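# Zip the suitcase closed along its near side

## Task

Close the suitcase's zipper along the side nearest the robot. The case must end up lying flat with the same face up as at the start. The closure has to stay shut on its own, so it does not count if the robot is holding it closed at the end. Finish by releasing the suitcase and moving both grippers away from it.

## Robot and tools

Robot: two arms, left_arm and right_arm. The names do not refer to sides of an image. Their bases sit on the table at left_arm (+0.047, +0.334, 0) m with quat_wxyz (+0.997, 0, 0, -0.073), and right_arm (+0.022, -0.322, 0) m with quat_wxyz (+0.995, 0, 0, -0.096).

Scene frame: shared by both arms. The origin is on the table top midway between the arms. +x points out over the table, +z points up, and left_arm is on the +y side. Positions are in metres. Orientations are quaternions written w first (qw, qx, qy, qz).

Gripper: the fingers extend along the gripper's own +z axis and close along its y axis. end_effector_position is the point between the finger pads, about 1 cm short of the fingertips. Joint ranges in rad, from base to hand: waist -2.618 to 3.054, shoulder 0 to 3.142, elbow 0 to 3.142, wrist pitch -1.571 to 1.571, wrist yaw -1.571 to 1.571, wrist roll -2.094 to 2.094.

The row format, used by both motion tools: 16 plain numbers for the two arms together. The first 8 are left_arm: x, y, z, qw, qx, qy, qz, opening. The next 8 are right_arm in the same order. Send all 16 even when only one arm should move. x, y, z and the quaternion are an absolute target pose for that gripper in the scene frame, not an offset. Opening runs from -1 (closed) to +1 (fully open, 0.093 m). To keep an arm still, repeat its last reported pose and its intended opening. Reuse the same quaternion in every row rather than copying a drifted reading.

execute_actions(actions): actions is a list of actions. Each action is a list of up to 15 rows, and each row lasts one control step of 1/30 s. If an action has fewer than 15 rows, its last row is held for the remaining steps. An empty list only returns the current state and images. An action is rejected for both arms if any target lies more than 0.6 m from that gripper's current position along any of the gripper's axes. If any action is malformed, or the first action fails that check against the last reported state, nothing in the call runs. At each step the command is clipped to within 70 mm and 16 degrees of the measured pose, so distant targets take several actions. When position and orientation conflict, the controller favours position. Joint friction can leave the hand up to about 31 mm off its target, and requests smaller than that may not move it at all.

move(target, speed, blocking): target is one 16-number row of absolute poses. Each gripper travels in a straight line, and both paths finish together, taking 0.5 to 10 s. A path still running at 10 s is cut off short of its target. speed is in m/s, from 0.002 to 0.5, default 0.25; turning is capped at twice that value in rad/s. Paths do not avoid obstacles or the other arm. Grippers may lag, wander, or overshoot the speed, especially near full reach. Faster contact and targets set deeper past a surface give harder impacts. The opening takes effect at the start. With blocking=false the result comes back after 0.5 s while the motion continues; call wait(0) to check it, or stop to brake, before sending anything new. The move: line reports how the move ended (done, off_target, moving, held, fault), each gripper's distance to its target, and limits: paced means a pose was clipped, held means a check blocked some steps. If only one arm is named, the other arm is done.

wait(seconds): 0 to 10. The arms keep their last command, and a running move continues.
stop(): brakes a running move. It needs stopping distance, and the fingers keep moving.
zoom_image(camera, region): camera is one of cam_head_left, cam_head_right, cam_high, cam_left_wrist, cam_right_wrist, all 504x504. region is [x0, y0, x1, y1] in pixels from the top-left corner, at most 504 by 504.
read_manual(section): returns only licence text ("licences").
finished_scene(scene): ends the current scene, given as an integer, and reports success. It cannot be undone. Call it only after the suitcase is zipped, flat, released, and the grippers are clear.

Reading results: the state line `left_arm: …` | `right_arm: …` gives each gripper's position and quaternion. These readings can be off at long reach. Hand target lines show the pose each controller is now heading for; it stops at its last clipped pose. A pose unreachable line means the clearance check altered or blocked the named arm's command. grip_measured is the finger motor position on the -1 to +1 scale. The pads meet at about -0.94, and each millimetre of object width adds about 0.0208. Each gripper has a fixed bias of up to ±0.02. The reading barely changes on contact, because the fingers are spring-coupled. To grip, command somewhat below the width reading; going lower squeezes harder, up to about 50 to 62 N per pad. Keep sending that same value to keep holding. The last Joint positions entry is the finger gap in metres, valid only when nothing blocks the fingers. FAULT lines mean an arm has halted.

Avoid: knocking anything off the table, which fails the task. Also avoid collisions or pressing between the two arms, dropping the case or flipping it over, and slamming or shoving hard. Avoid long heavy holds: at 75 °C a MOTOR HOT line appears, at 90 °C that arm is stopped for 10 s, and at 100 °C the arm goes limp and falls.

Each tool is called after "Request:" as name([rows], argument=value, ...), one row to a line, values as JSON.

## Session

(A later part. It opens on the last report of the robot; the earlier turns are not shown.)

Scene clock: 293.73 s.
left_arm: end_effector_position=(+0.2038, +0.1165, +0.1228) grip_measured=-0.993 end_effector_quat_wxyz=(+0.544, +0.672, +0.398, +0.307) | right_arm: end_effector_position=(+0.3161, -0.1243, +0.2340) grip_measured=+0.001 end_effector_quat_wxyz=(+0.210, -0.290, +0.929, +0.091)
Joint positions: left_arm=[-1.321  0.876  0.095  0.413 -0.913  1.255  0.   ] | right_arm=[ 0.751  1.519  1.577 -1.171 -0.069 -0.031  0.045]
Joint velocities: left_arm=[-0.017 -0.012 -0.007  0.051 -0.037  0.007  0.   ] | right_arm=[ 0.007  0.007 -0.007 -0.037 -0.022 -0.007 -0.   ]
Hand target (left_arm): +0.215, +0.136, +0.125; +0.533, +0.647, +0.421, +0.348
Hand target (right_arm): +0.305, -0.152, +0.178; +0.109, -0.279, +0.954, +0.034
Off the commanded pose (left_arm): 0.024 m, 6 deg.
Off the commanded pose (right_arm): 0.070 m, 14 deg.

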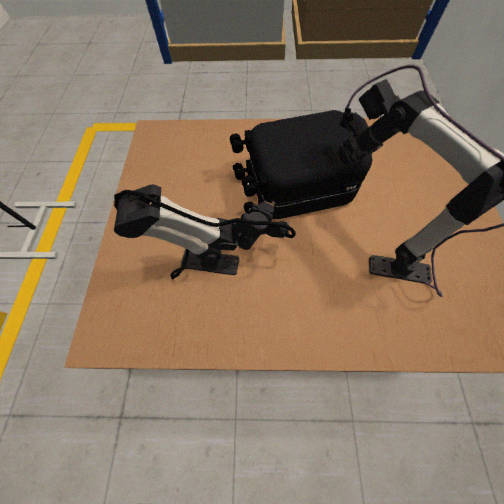

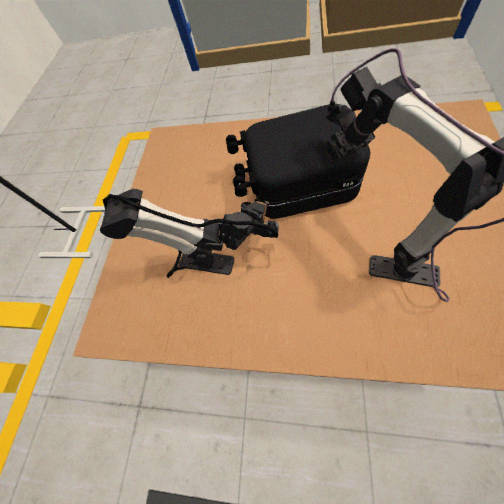

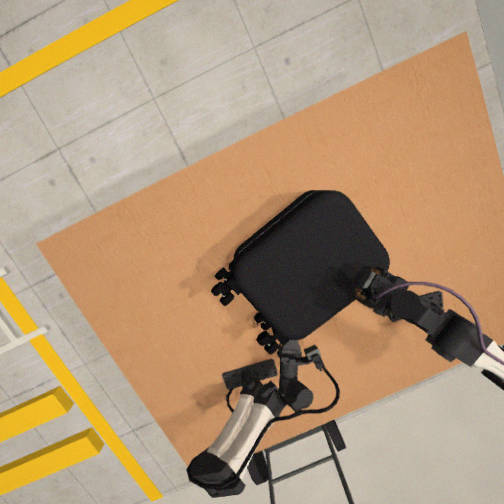

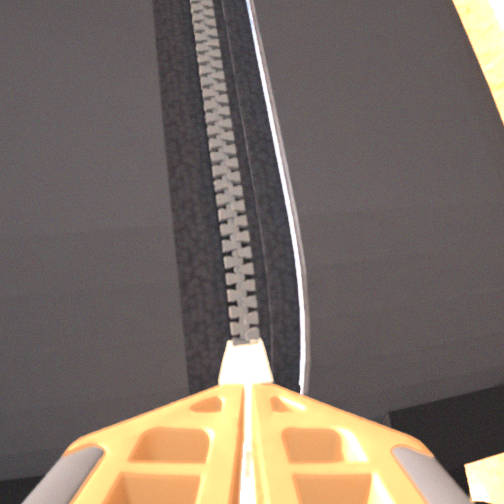

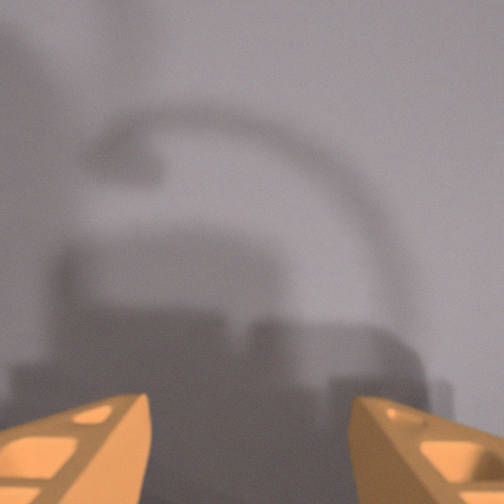

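Request:
execute_actions([
  [[0.208,0.125,0.125,0.54,0.66,0.41,0.325,-1,0.314,-0.14,0.19,0.11,-0.274,0.955,0.031,0],[0.204,0.118,0.125,0.544,0.668,0.4,0.312,-1,0.316,-0.13,0.2,0.11,-0.274,0.955,0.031,0],[0.204,0.118,0.125,0.544,0.668,0.4,0.312,-1,0.316,-0.126,0.21,0.11,-0.274,0.955,0.031,0],[0.204,0.118,0.125,0.544,0.668,0.4,0.312,-1,0.316,-0.126,0.21,0.11,-0.274,0.955,0.031,0],[0.204,0.118,0.125,0.544,0.668,0.4,0.312,-0.9,0.316,-0.126,0.21,0.11,-0.274,0.955,0.031,0],[0.204,0.118,0.125,0.544,0.668,0.4,0.312,-0.8,0.316,-0.126,0.21,0.11,-0.274,0.955,0.031,0],[0.204,0.118,0.125,0.544,0.668,0.4,0.312,-0.7,0.316,-0.126,0.21,0.11,-0.274,0.955,0.031,0],[0.204,0.118,0.125,0.544,0.668,0.4,0.312,-0.6,0.316,-0.126,0.21,0.11,-0.274,0.955,0.031,0],[0.204,0.118,0.125,0.544,0.668,0.4,0.312,-0.5,0.316,-0.126,0.21,0.11,-0.274,0.955,0.031,0]],
])

Request:
zoom_image(camera="cam_left_wrist", region=[100, 250, 400, 504])

Scene clock: 296.57 s.
left_arm: end_effector_position=(+0.2040, +0.1172, +0.1231) grip_measured=-0.501 end_effector_quat_wxyz=(+0.543, +0.671, +0.398, +0.310) | right_arm: end_effector_position=(+0.3185, -0.1217, +0.2341) grip_measured=+0.001 end_effector_quat_wxyz=(+0.156, -0.280, +0.946, +0.055)
Joint positions: left_arm=[-1.323  0.876  0.095  0.414 -0.919  1.256  0.021] | right_arm=[ 0.78   1.655  1.765 -1.349 -0.012  0.013  0.045]
Joint velocities: left_arm=[-0.002  0.007 -0.007 -0.037 -0.066 -0.11  -0.   ] | right_arm=[-0.012  0.017 -0.007 -0.037 -0.007 -0.051 -0.001]
Hand target (left_arm): +0.204, +0.118, +0.125; +0.544, +0.668, +0.400, +0.312
Hand target (right_arm): +0.315, -0.126, +0.212; +0.110, -0.276, +0.954, +0.032
Off the commanded pose (left_arm): 0.002 m, 0 deg.
Off the commanded pose (right_arm): 0.025 m, 6 deg.

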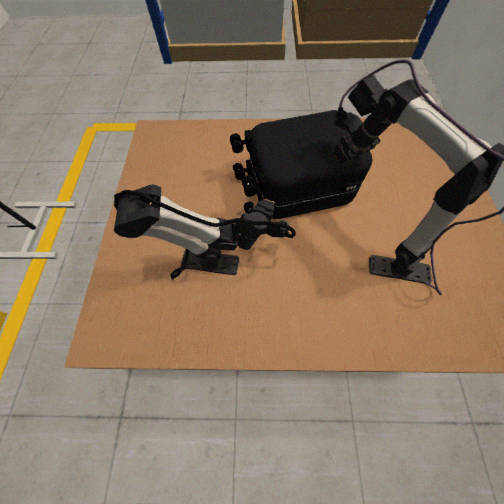

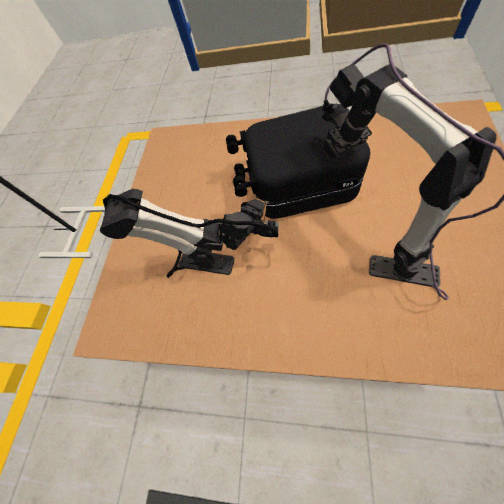

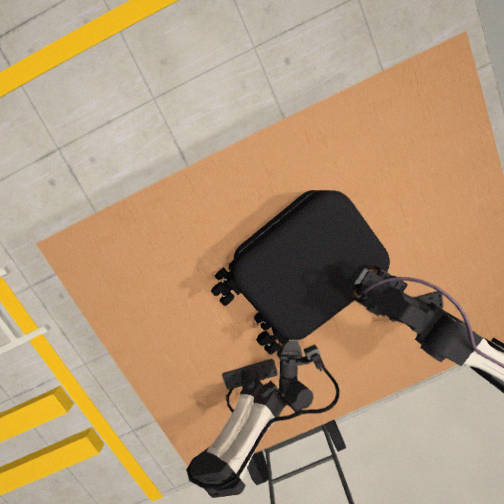

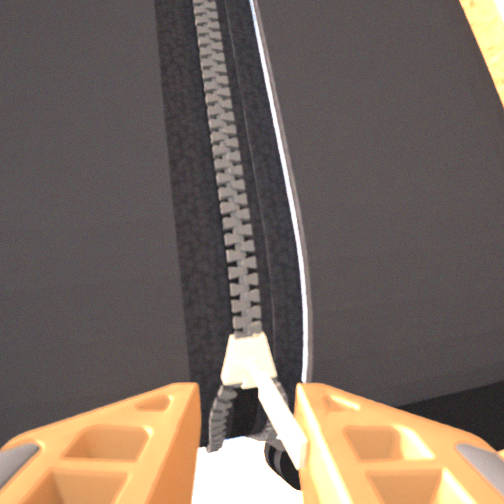

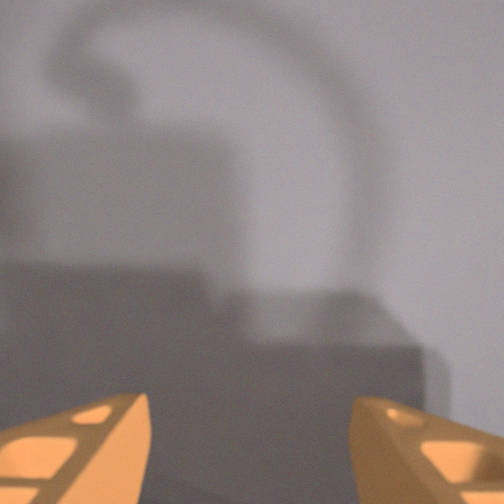

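Region (100, 250, 400, 504) of cam_left_wrist's 504x504 image, scaled by 1.680, with more detail than that image has; it fills the top 427 rows of this view, and the rest is white.

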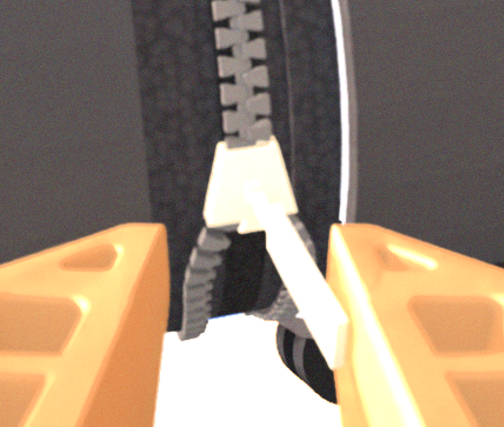

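Request:
execute_actions([
  [[0.204,0.118,0.125,0.544,0.668,0.4,0.312,-0.6,0.316,-0.126,0.205,0.11,-0.274,0.955,0.031,0],[0.204,0.118,0.125,0.544,0.668,0.4,0.312,-0.7,0.315,-0.127,0.2,0.11,-0.274,0.955,0.031,0],[0.204,0.118,0.125,0.544,0.668,0.4,0.312,-0.8,0.314,-0.128,0.195,0.11,-0.274,0.955,0.031,0],[0.204,0.118,0.125,0.544,0.668,0.4,0.312,-0.9,0.313,-0.129,0.19,0.11,-0.274,0.955,0.031,0],[0.204,0.118,0.125,0.544,0.668,0.4,0.312,-1,0.312,-0.13,0.185,0.11,-0.274,0.955,0.031,0],[0.204,0.118,0.125,0.544,0.668,0.4,0.312,-1,0.311,-0.131,0.18,0.11,-0.274,0.955,0.031,0],[0.204,0.118,0.125,0.544,0.668,0.4,0.312,-1,0.31,-0.132,0.175,0.11,-0.274,0.955,0.031,0],[0.204,0.118,0.125,0.544,0.668,0.4,0.312,-1,0.309,-0.133,0.175,0.11,-0.274,0.955,0.031,0],[0.204,0.118,0.125,0.544,0.668,0.4,0.312,-1,0.308,-0.134,0.175,0.11,-0.274,0.955,0.031,0],[0.204,0.118,0.125,0.543,0.673,0.395,0.307,-1,0.308,-0.135,0.175,0.11,-0.274,0.955,0.031,0],[0.2042,0.1182,0.125,0.543,0.678,0.391,0.302,-1,0.308,-0.135,0.175,0.11,-0.274,0.955,0.031,0],[0.2044,0.1184,0.126,0.542,0.682,0.387,0.298,-1,0.308,-0.135,0.175,0.11,-0.274,0.955,0.031,0],[0.2046,0.1186,0.126,0.542,0.687,0.383,0.293,-1,0.308,-0.135,0.175,0.11,-0.274,0.955,0.031,0],[0.2048,0.1188,0.126,0.541,0.691,0.379,0.289,-1,0.308,-0.135,0.175,0.11,-0.274,0.955,0.031,0],[0.205,0.119,0.127,0.541,0.696,0.374,0.284,-1,0.308,-0.135,0.175,0.11,-0.274,0.955,0.031,0]],
  [[0.2052,0.1192,0.127,0.54,0.7,0.37,0.28,-1,0.308,-0.135,0.175,0.11,-0.274,0.955,0.031,0],[0.2054,0.1194,0.127,0.54,0.705,0.366,0.275,-1,0.308,-0.135,0.175,0.11,-0.274,0.955,0.031,0],[0.2056,0.1196,0.128,0.539,0.709,0.362,0.271,-1,0.308,-0.135,0.175,0.11,-0.274,0.955,0.031,0],[0.2058,0.1198,0.128,0.538,0.714,0.357,0.266,-1,0.308,-0.135,0.175,0.11,-0.274,0.955,0.031,0],[0.206,0.12,0.128,0.538,0.718,0.353,0.262,-1,0.308,-0.135,0.175,0.11,-0.274,0.955,0.031,0],[0.2062,0.1202,0.128,0.537,0.722,0.349,0.257,-1,0.308,-0.135,0.175,0.11,-0.274,0.955,0.031,0],[0.2064,0.1204,0.129,0.536,0.727,0.345,0.253,-1,0.308,-0.135,0.175,0.11,-0.274,0.955,0.031,0],[0.2066,0.1206,0.129,0.535,0.731,0.34,0.248,-1,0.308,-0.135,0.175,0.11,-0.274,0.955,0.031,0],[0.2068,0.1208,0.129,0.534,0.735,0.336,0.243,-1,0.308,-0.135,0.175,0.11,-0.274,0.955,0.031,0],[0.207,0.121,0.129,0.533,0.74,0.332,0.239,-1,0.308,-0.135,0.175,0.11,-0.274,0.955,0.031,0],[0.2072,0.1212,0.13,0.533,0.744,0.327,0.234,-1,0.308,-0.135,0.175,0.11,-0.274,0.955,0.031,0],[0.2074,0.1214,0.13,0.532,0.748,0.323,0.23,-1,0.308,-0.135,0.175,0.11,-0.274,0.955,0.031,0],[0.2076,0.1216,0.13,0.531,0.753,0.318,0.225,-1,0.308,-0.135,0.175,0.11,-0.274,0.955,0.031,0],[0.208,0.122,0.13,0.53,0.757,0.314,0.22,-1,0.308,-0.135,0.175,0.11,-0.274,0.955,0.031,0]],
  [[0.2086,0.1234,0.13,0.53,0.757,0.314,0.22,-1,0.308,-0.136,0.175,0.11,-0.274,0.955,0.031,0],[0.2092,0.1248,0.13,0.53,0.757,0.314,0.22,-1,0.308,-0.137,0.175,0.11,-0.274,0.955,0.031,0],[0.2098,0.1262,0.13,0.53,0.757,0.314,0.22,-1,0.308,-0.138,0.175,0.11,-0.274,0.955,0.031,0],[0.2104,0.1276,0.13,0.53,0.757,0.314,0.22,-1,0.308,-0.139,0.175,0.11,-0.274,0.955,0.031,0],[0.211,0.129,0.13,0.53,0.757,0.314,0.22,-1,0.308,-0.14,0.175,0.11,-0.274,0.955,0.031,0],[0.2117,0.1304,0.13,0.53,0.757,0.314,0.22,-1,0.308,-0.14,0.175,0.11,-0.274,0.955,0.031,0],[0.2124,0.1318,0.13,0.53,0.757,0.314,0.22,-1,0.308,-0.14,0.175,0.11,-0.274,0.955,0.031,0],[0.2131,0.1332,0.13,0.53,0.757,0.314,0.22,-1,0.308,-0.14,0.175,0.11,-0.274,0.955,0.031,0],[0.2139,0.1346,0.13,0.53,0.757,0.314,0.22,-1,0.308,-0.14,0.175,0.11,-0.274,0.955,0.031,0],[0.2147,0.136,0.13,0.53,0.757,0.314,0.22,-1,0.308,-0.14,0.175,0.11,-0.274,0.955,0.031,0],[0.2156,0.1374,0.13,0.53,0.757,0.314,0.22,-1,0.308,-0.14,0.175,0.11,-0.274,0.955,0.031,0],[0.2165,0.1388,0.13,0.53,0.757,0.314,0.22,-1,0.308,-0.14,0.175,0.11,-0.274,0.955,0.031,0],[0.2175,0.1402,0.13,0.53,0.757,0.314,0.22,-1,0.308,-0.14,0.175,0.11,-0.274,0.955,0.031,0],[0.2185,0.1416,0.13,0.53,0.757,0.314,0.22,-1,0.308,-0.14,0.175,0.11,-0.274,0.955,0.031,0],[0.2195,0.143,0.13,0.53,0.757,0.314,0.22,-1,0.308,-0.14,0.175,0.11,-0.274,0.955,0.031,0]],
  [[0.2195,0.143,0.13,0.53,0.757,0.314,0.22,-1,0.308,-0.14,0.175,0.11,-0.274,0.955,0.031,0]],
])

Request:
zoom_image(camera="cam_head_left", region=[230, 170, 320, 240])

Scene clock: 308.17 s.
left_arm: end_effector_position=(+0.2107, +0.1306, +0.1274) grip_measured=-0.993 end_effector_quat_wxyz=(+0.543, +0.763, +0.296, +0.191) | right_arm: end_effector_position=(+0.3187, -0.1213, +0.2323) grip_measured=+0.001 end_effector_quat_wxyz=(+0.198, -0.280, +0.937, +0.067)
Joint positions: left_arm=[-0.796  0.441  0.134 -0.039 -0.075  1.512  0.   ] | right_arm=[ 0.781  1.566  1.631 -1.214 -0.011  0.01   0.045]
Joint velocities: left_arm=[ 0.002 -0.002 -0.002  0.051  0.022  0.022  0.   ] | right_arm=[ 0.002  0.012  0.002  0.022  0.022 -0.007 -0.   ]
Hand target (left_arm): +0.220, +0.142, +0.130; +0.530, +0.757, +0.313, +0.220
Hand target (right_arm): +0.305, -0.140, +0.181; +0.109, -0.276, +0.955, +0.033
Off the commanded pose (left_arm): 0.015 m, 4 deg.
Off the commanded pose (right_arm): 0.061 m, 11 deg.

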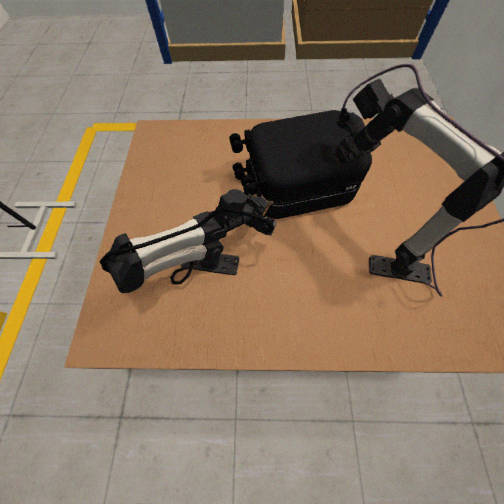

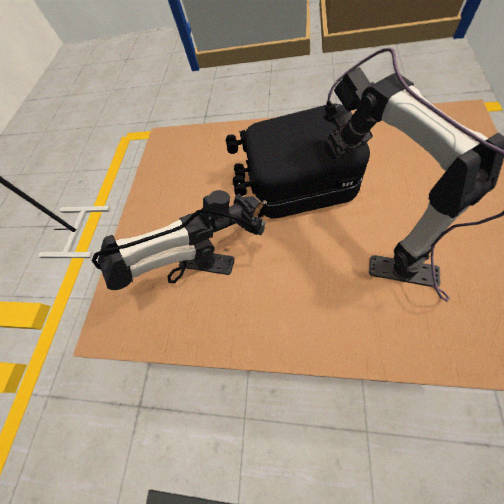

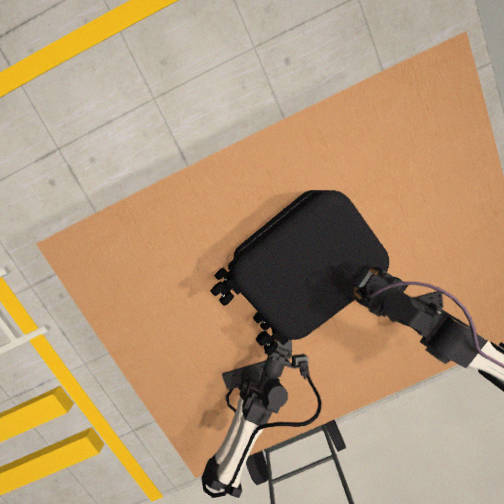

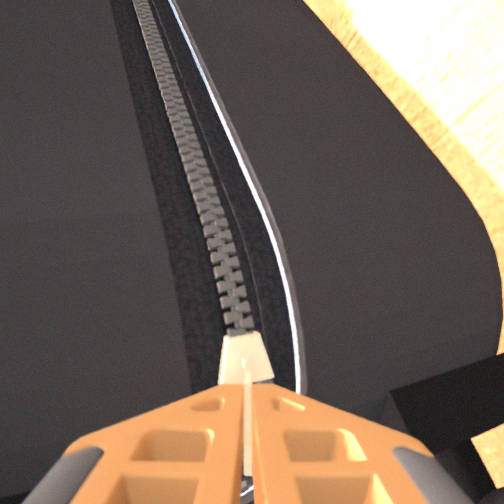

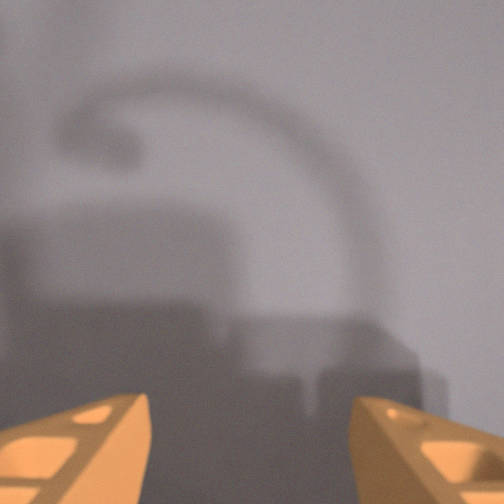

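Region (230, 170, 320, 240) of cam_head_left's 504x504 image, scaled by 5.600, with more detail than that image has.

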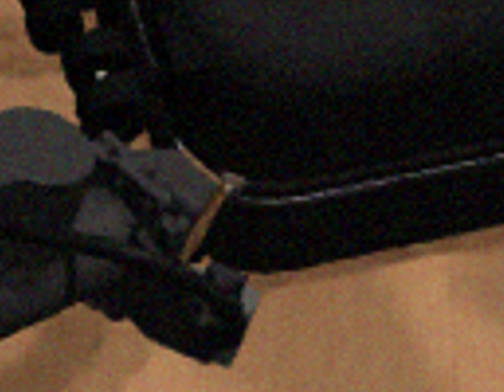

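Request:
execute_actions([
  [[0.2203,0.144,0.13,0.53,0.757,0.314,0.22,-1,0.308,-0.14,0.175,0.11,-0.274,0.955,0.031,0],[0.2211,0.145,0.13,0.53,0.757,0.314,0.22,-1,0.307,-0.14,0.175,0.11,-0.274,0.955,0.031,0],[0.2219,0.146,0.13,0.53,0.757,0.314,0.22,-1,0.306,-0.14,0.175,0.11,-0.274,0.955,0.031,0],[0.2227,0.147,0.13,0.53,0.757,0.314,0.22,-1,0.305,-0.14,0.175,0.11,-0.274,0.955,0.031,0],[0.2235,0.148,0.13,0.53,0.757,0.314,0.22,-1,0.305,-0.14,0.175,0.11,-0.274,0.955,0.031,0],[0.2244,0.149,0.13,0.53,0.757,0.314,0.22,-1,0.305,-0.14,0.175,0.11,-0.274,0.955,0.031,0],[0.2253,0.15,0.13,0.53,0.757,0.314,0.22,-1,0.305,-0.14,0.175,0.11,-0.274,0.955,0.031,0],[0.2262,0.151,0.13,0.53,0.757,0.314,0.22,-1,0.305,-0.14,0.175,0.11,-0.274,0.955,0.031,0],[0.2272,0.152,0.13,0.53,0.757,0.314,0.22,-1,0.305,-0.14,0.175,0.11,-0.274,0.955,0.031,0],[0.2282,0.153,0.13,0.53,0.757,0.314,0.22,-1,0.305,-0.14,0.175,0.11,-0.274,0.955,0.031,0],[0.2292,0.154,0.13,0.53,0.757,0.314,0.22,-1,0.305,-0.14,0.175,0.11,-0.274,0.955,0.031,0],[0.2302,0.155,0.13,0.53,0.757,0.314,0.22,-1,0.305,-0.14,0.175,0.11,-0.274,0.955,0.031,0]],
  [[0.2302,0.155,0.13,0.53,0.757,0.314,0.22,-1,0.305,-0.14,0.175,0.11,-0.274,0.955,0.031,0]],
])

Request:
zoom_image(camera="cam_head_left", region=[230, 170, 320, 240])

Scene clock: 311.17 s.
left_arm: end_effector_position=(+0.2195, +0.1409, +0.1272) grip_measured=-0.993 end_effector_quat_wxyz=(+0.544, +0.765, +0.291, +0.186) | right_arm: end_effector_position=(+0.3215, -0.1177, +0.2327) grip_measured=+0.001 end_effector_quat_wxyz=(+0.206, -0.280, +0.935, +0.074)
Joint positions: left_arm=[-0.639  0.421  0.134 -0.061  0.088  1.568  0.   ] | right_arm=[ 0.781  1.566  1.625 -1.191 -0.02   0.01   0.045]
Joint velocities: left_arm=[-0.002 -0.012  0.002  0.007  0.037 -0.022  0.   ] | right_arm=[-0.002 -0.007 -0.012 -0.081  0.007 -0.081 -0.001]
Hand target (left_arm): +0.230, +0.154, +0.130; +0.530, +0.757, +0.313, +0.219
Hand target (right_arm): +0.303, -0.140, +0.182; +0.109, -0.276, +0.954, +0.033
Off the commanded pose (left_arm): 0.018 m, 5 deg.
Off the commanded pose (right_arm): 0.064 m, 12 deg.

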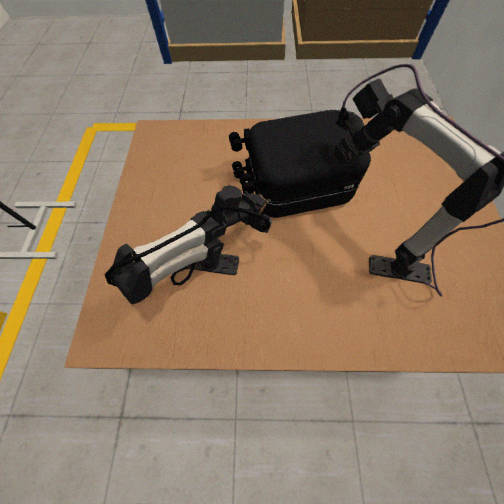

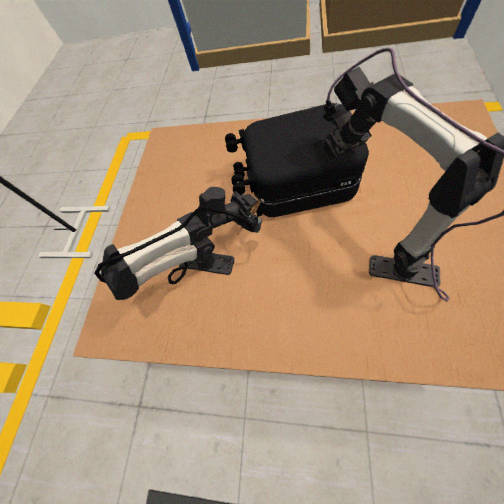

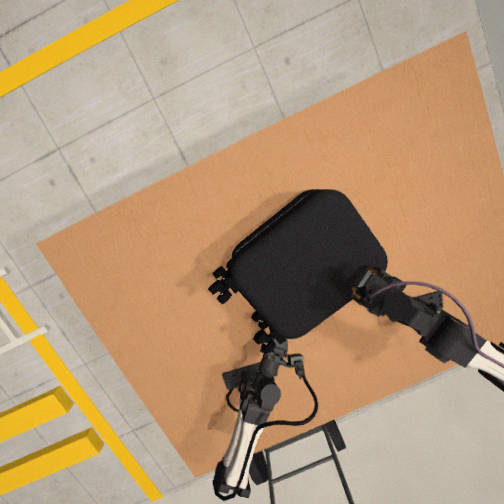

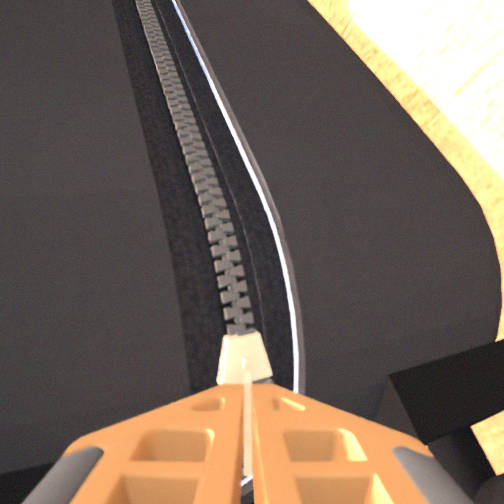

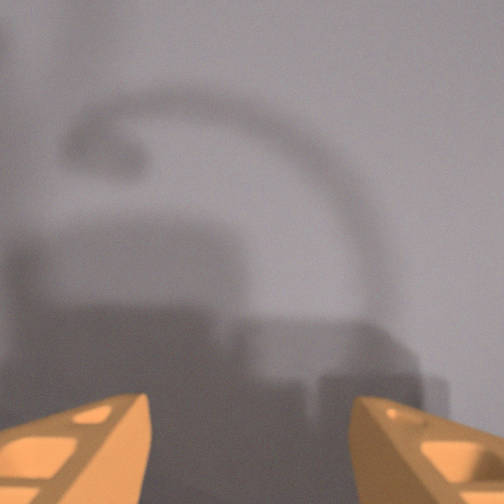

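Region (230, 170, 320, 240) of cam_head_left's 504x504 image, scaled by 5.600, with more detail than that image has.

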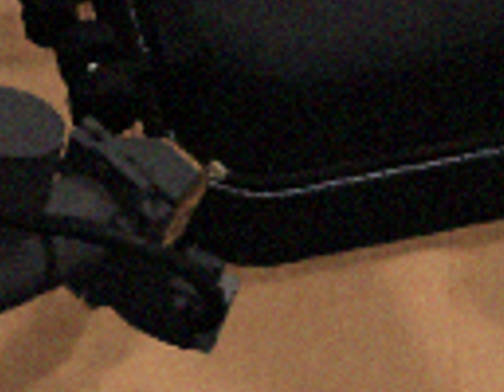

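Request:
execute_actions([
  [[0.226,0.149,0.129,0.538,0.76,0.3,0.2,-1,0.31,-0.132,0.19,0.11,-0.274,0.955,0.031,0],[0.222,0.144,0.128,0.544,0.765,0.291,0.186,-1,0.315,-0.125,0.205,0.11,-0.274,0.955,0.031,0],[0.2195,0.141,0.128,0.544,0.765,0.291,0.186,-1,0.32,-0.12,0.22,0.11,-0.274,0.955,0.031,0],[0.2195,0.141,0.128,0.544,0.765,0.291,0.186,-0.9,0.32,-0.12,0.23,0.11,-0.274,0.955,0.031,0],[0.2195,0.141,0.128,0.544,0.765,0.291,0.186,-0.8,0.32,-0.12,0.238,0.11,-0.274,0.955,0.031,0],[0.2195,0.141,0.128,0.544,0.765,0.291,0.186,-0.7,0.32,-0.12,0.246,0.11,-0.274,0.955,0.031,0],[0.2195,0.141,0.128,0.544,0.765,0.291,0.186,-0.6,0.32,-0.12,0.254,0.11,-0.274,0.955,0.031,0],[0.2195,0.141,0.128,0.544,0.765,0.291,0.186,-0.5,0.32,-0.12,0.262,0.11,-0.274,0.955,0.031,0],[0.2195,0.141,0.128,0.544,0.765,0.291,0.186,-0.4,0.32,-0.12,0.27,0.11,-0.274,0.955,0.031,0],[0.2195,0.141,0.128,0.544,0.765,0.291,0.186,-0.4,0.32,-0.12,0.278,0.11,-0.274,0.955,0.031,0],[0.2195,0.141,0.128,0.544,0.765,0.291,0.186,-0.4,0.32,-0.12,0.285,0.11,-0.274,0.955,0.031,0]],
])

Request:
move(target=[0.08,0.09,0.135,0.572,0.817,0.057,0.04,-0.4,0.18,-0.42,0.32,0.249,0.266,0.928,-0.071,0], speed=0.3)

Scene clock: 318.27 s.
left_arm: end_effector_position=(+0.2160, +0.1427, +0.1181) grip_measured=-0.402 end_effector_quat_wxyz=(+0.530, +0.776, +0.294, +0.174) | right_arm: end_effector_position=(+0.3286, -0.1155, +0.2792) grip_measured=+0.001 end_effector_quat_wxyz=(+0.171, -0.275, +0.945, +0.055)
Joint positions: left_arm=[-0.633  0.421  0.134 -0.102  0.105  1.569  0.026] | right_arm=[ 0.784  1.762  2.079 -1.527 -0.001  0.026  0.045]
Joint velocities: left_arm=[-0.017 -0.012  0.007 -0.007 -0.081 -0.007 -0.001] | right_arm=[ 0.022 -0.037  0.09  -0.212  0.022 -0.007 -0.   ]
Hand target (left_arm): +0.219, +0.141, +0.128; +0.544, +0.765, +0.291, +0.186
Hand target (right_arm): +0.320, -0.120, +0.285; +0.165, -0.273, +0.946, +0.051
Off the commanded pose (left_arm): 0.011 m, 2 deg.
Off the commanded pose (right_arm): 0.011 m, 8 deg.
joint sent to its limit (right arm) — the command would take joint 4 (wrist pitch) past its lower limit, so that joint was sent only as far as its limit.

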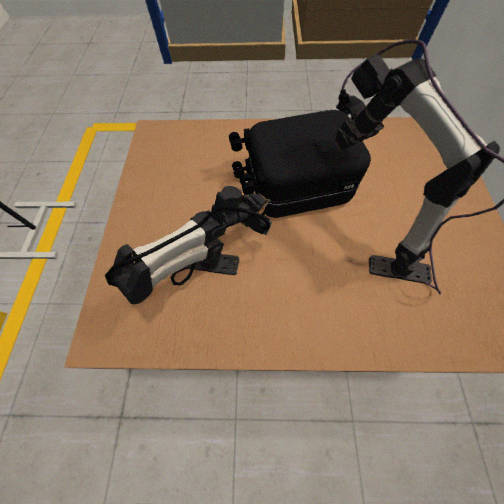

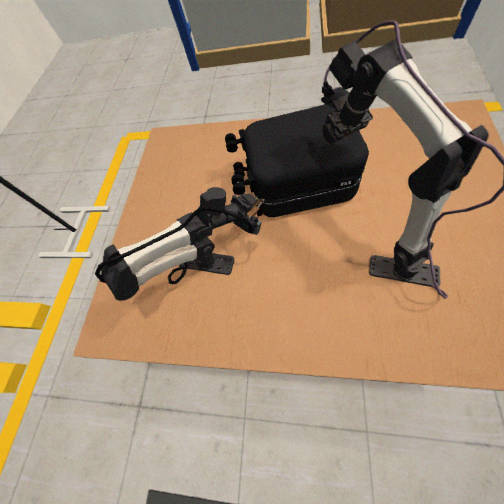

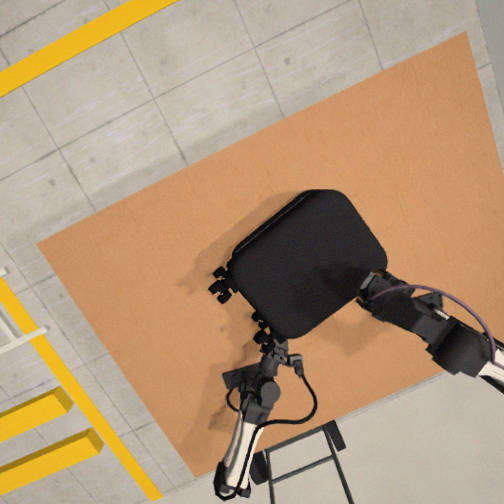

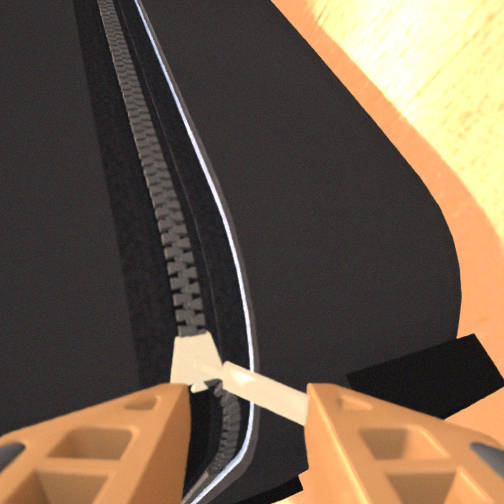

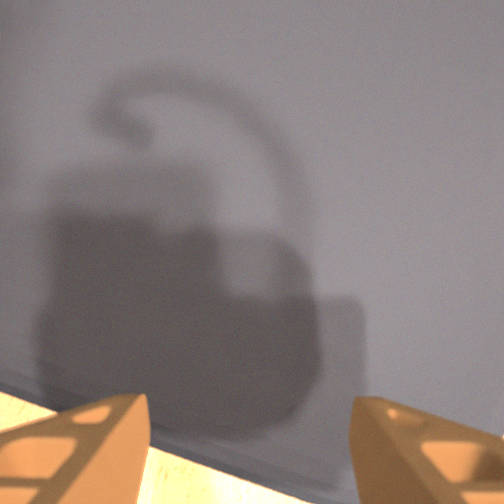

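Scene clock: 320.83 s.
left_arm: end_effector_position=(+0.0789, +0.0953, +0.1272) grip_measured=-0.401 end_effector_quat_wxyz=(+0.573, +0.817, +0.056, +0.036) | right_arm: end_effector_position=(+0.1787, -0.4165, +0.3178) grip_measured=+0.001 end_effector_quat_wxyz=(+0.274, +0.265, +0.921, -0.084)
Joint positions: left_arm=[-1.295  0.234  0.134 -0.249 -0.002  1.565  0.026] | right_arm=[-0.313  1.004  1.583 -1.569  0.041  0.044  0.045]
Joint velocities: left_arm=[-0.012  0.007 -0.007 -0.081  0.007 -0.007 -0.001] | right_arm=[-0.007 -0.007 -0.017 -0.066 -0.11  -0.037  0.   ]
Hand target (left_arm): +0.079, +0.093, +0.135; +0.575, +0.815, +0.060, +0.036
Hand target (right_arm): +0.175, -0.415, +0.317; +0.275, +0.263, +0.921, -0.084
Off the commanded pose (left_arm): 0.010 m, 0 deg.
Off the commanded pose (right_arm): 0.004 m, 3 deg.
joint sent to its limit (right arm) — the command would take joint 4 (wrist pitch) past its lower limit, so that joint was sent only as far as its limit.
move: off_target (right_arm)

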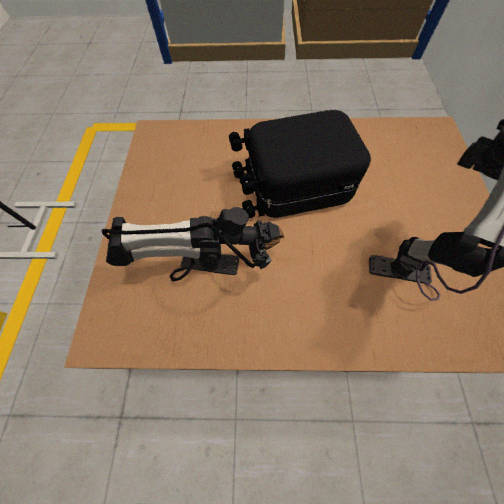

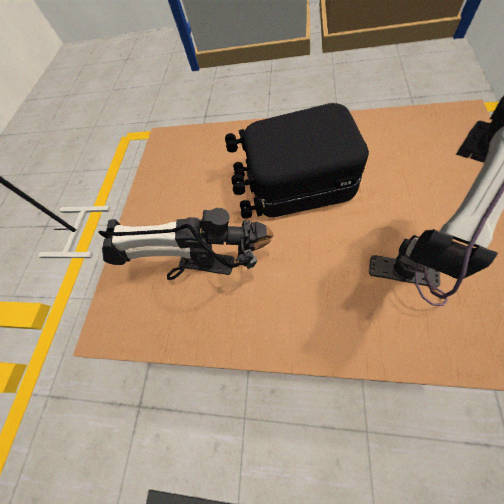

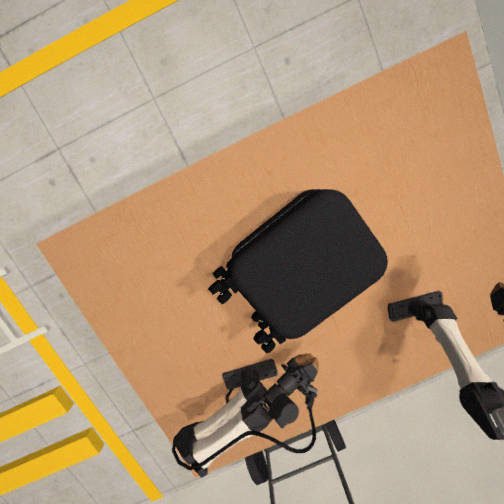

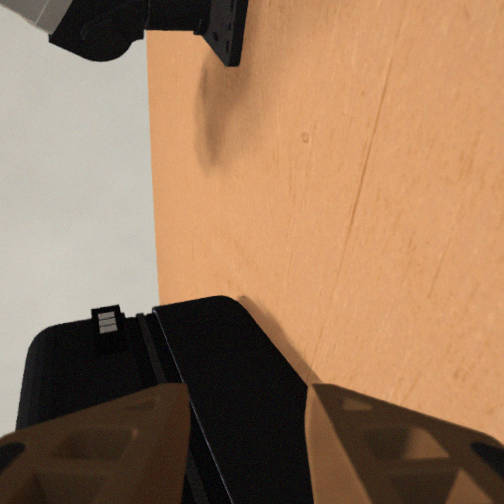

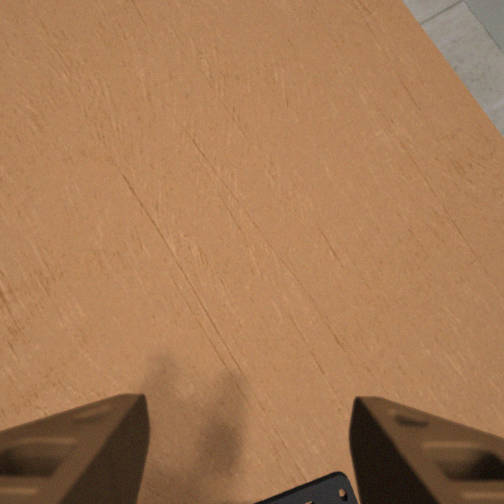

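Request:
zoom_image(camera="cam_head_left", region=[230, 150, 380, 250])

Region (230, 150, 380, 250) of cam_head_left's 504x504 image, scaled by 3.360, with more detail than that image has.

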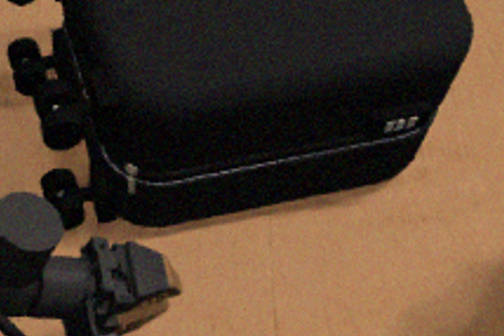

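Request:
move(target=[-0.01,0.095,0.135,0.571,0.814,-0.09,-0.063,-0.4,0.1787,-0.4165,0.3178,0.274,0.265,0.921,-0.084,0], speed=0.3)

Request:
finished_scene(scene=1)

Scene clock: 323.50 s.
left_arm: end_effector_position=(-0.0093, +0.0987, +0.1284) grip_measured=-0.401 end_effector_quat_wxyz=(+0.568, +0.815, -0.093, -0.066) | right_arm: end_effector_position=(+0.1788, -0.4163, +0.3178) grip_measured=+0.001 end_effector_quat_wxyz=(+0.274, +0.264, +0.921, -0.084)
Joint positions: left_arm=[-1.676  0.253  0.143 -0.243 -0.021  1.561  0.026] | right_arm=[-0.313  1.004  1.583 -1.569  0.039  0.041  0.045]
Joint velocities: left_arm=[-0.007  0.022  0.007 -0.022 -0.022 -0.081 -0.001] | right_arm=[ 0.012 -0.007 -0.007 -0.007 -0.022 -0.022  0.001]
Hand target (left_arm): -0.010, +0.097, +0.135; +0.572, +0.813, -0.088, -0.066
Hand target (right_arm): +0.179, -0.417, +0.318; +0.274, +0.265, +0.921, -0.084
Off the commanded pose (left_arm): 0.008 m, 1 deg.
Off the commanded pose (right_arm): 0.000 m, 0 deg.
move: done

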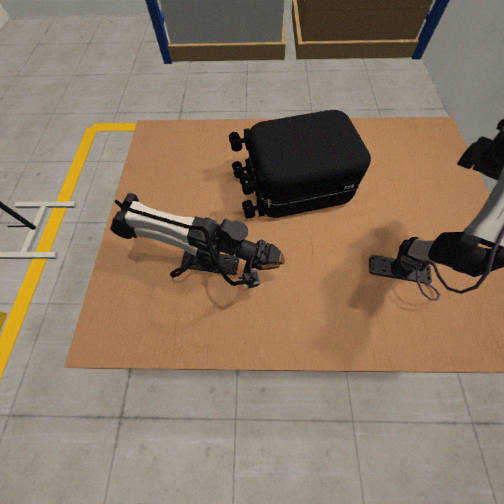

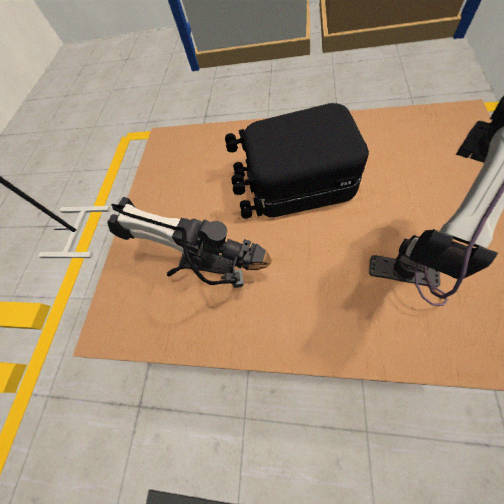

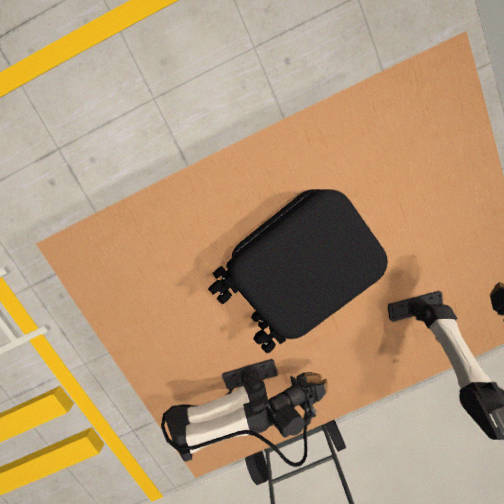

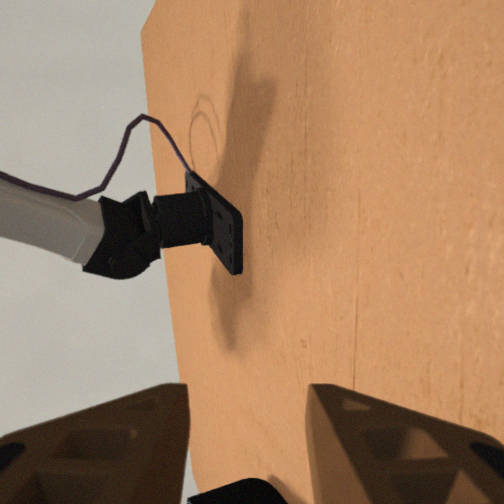

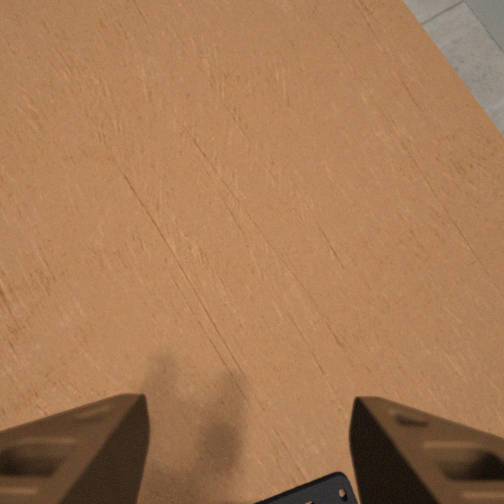

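The scene is finished: the task was done.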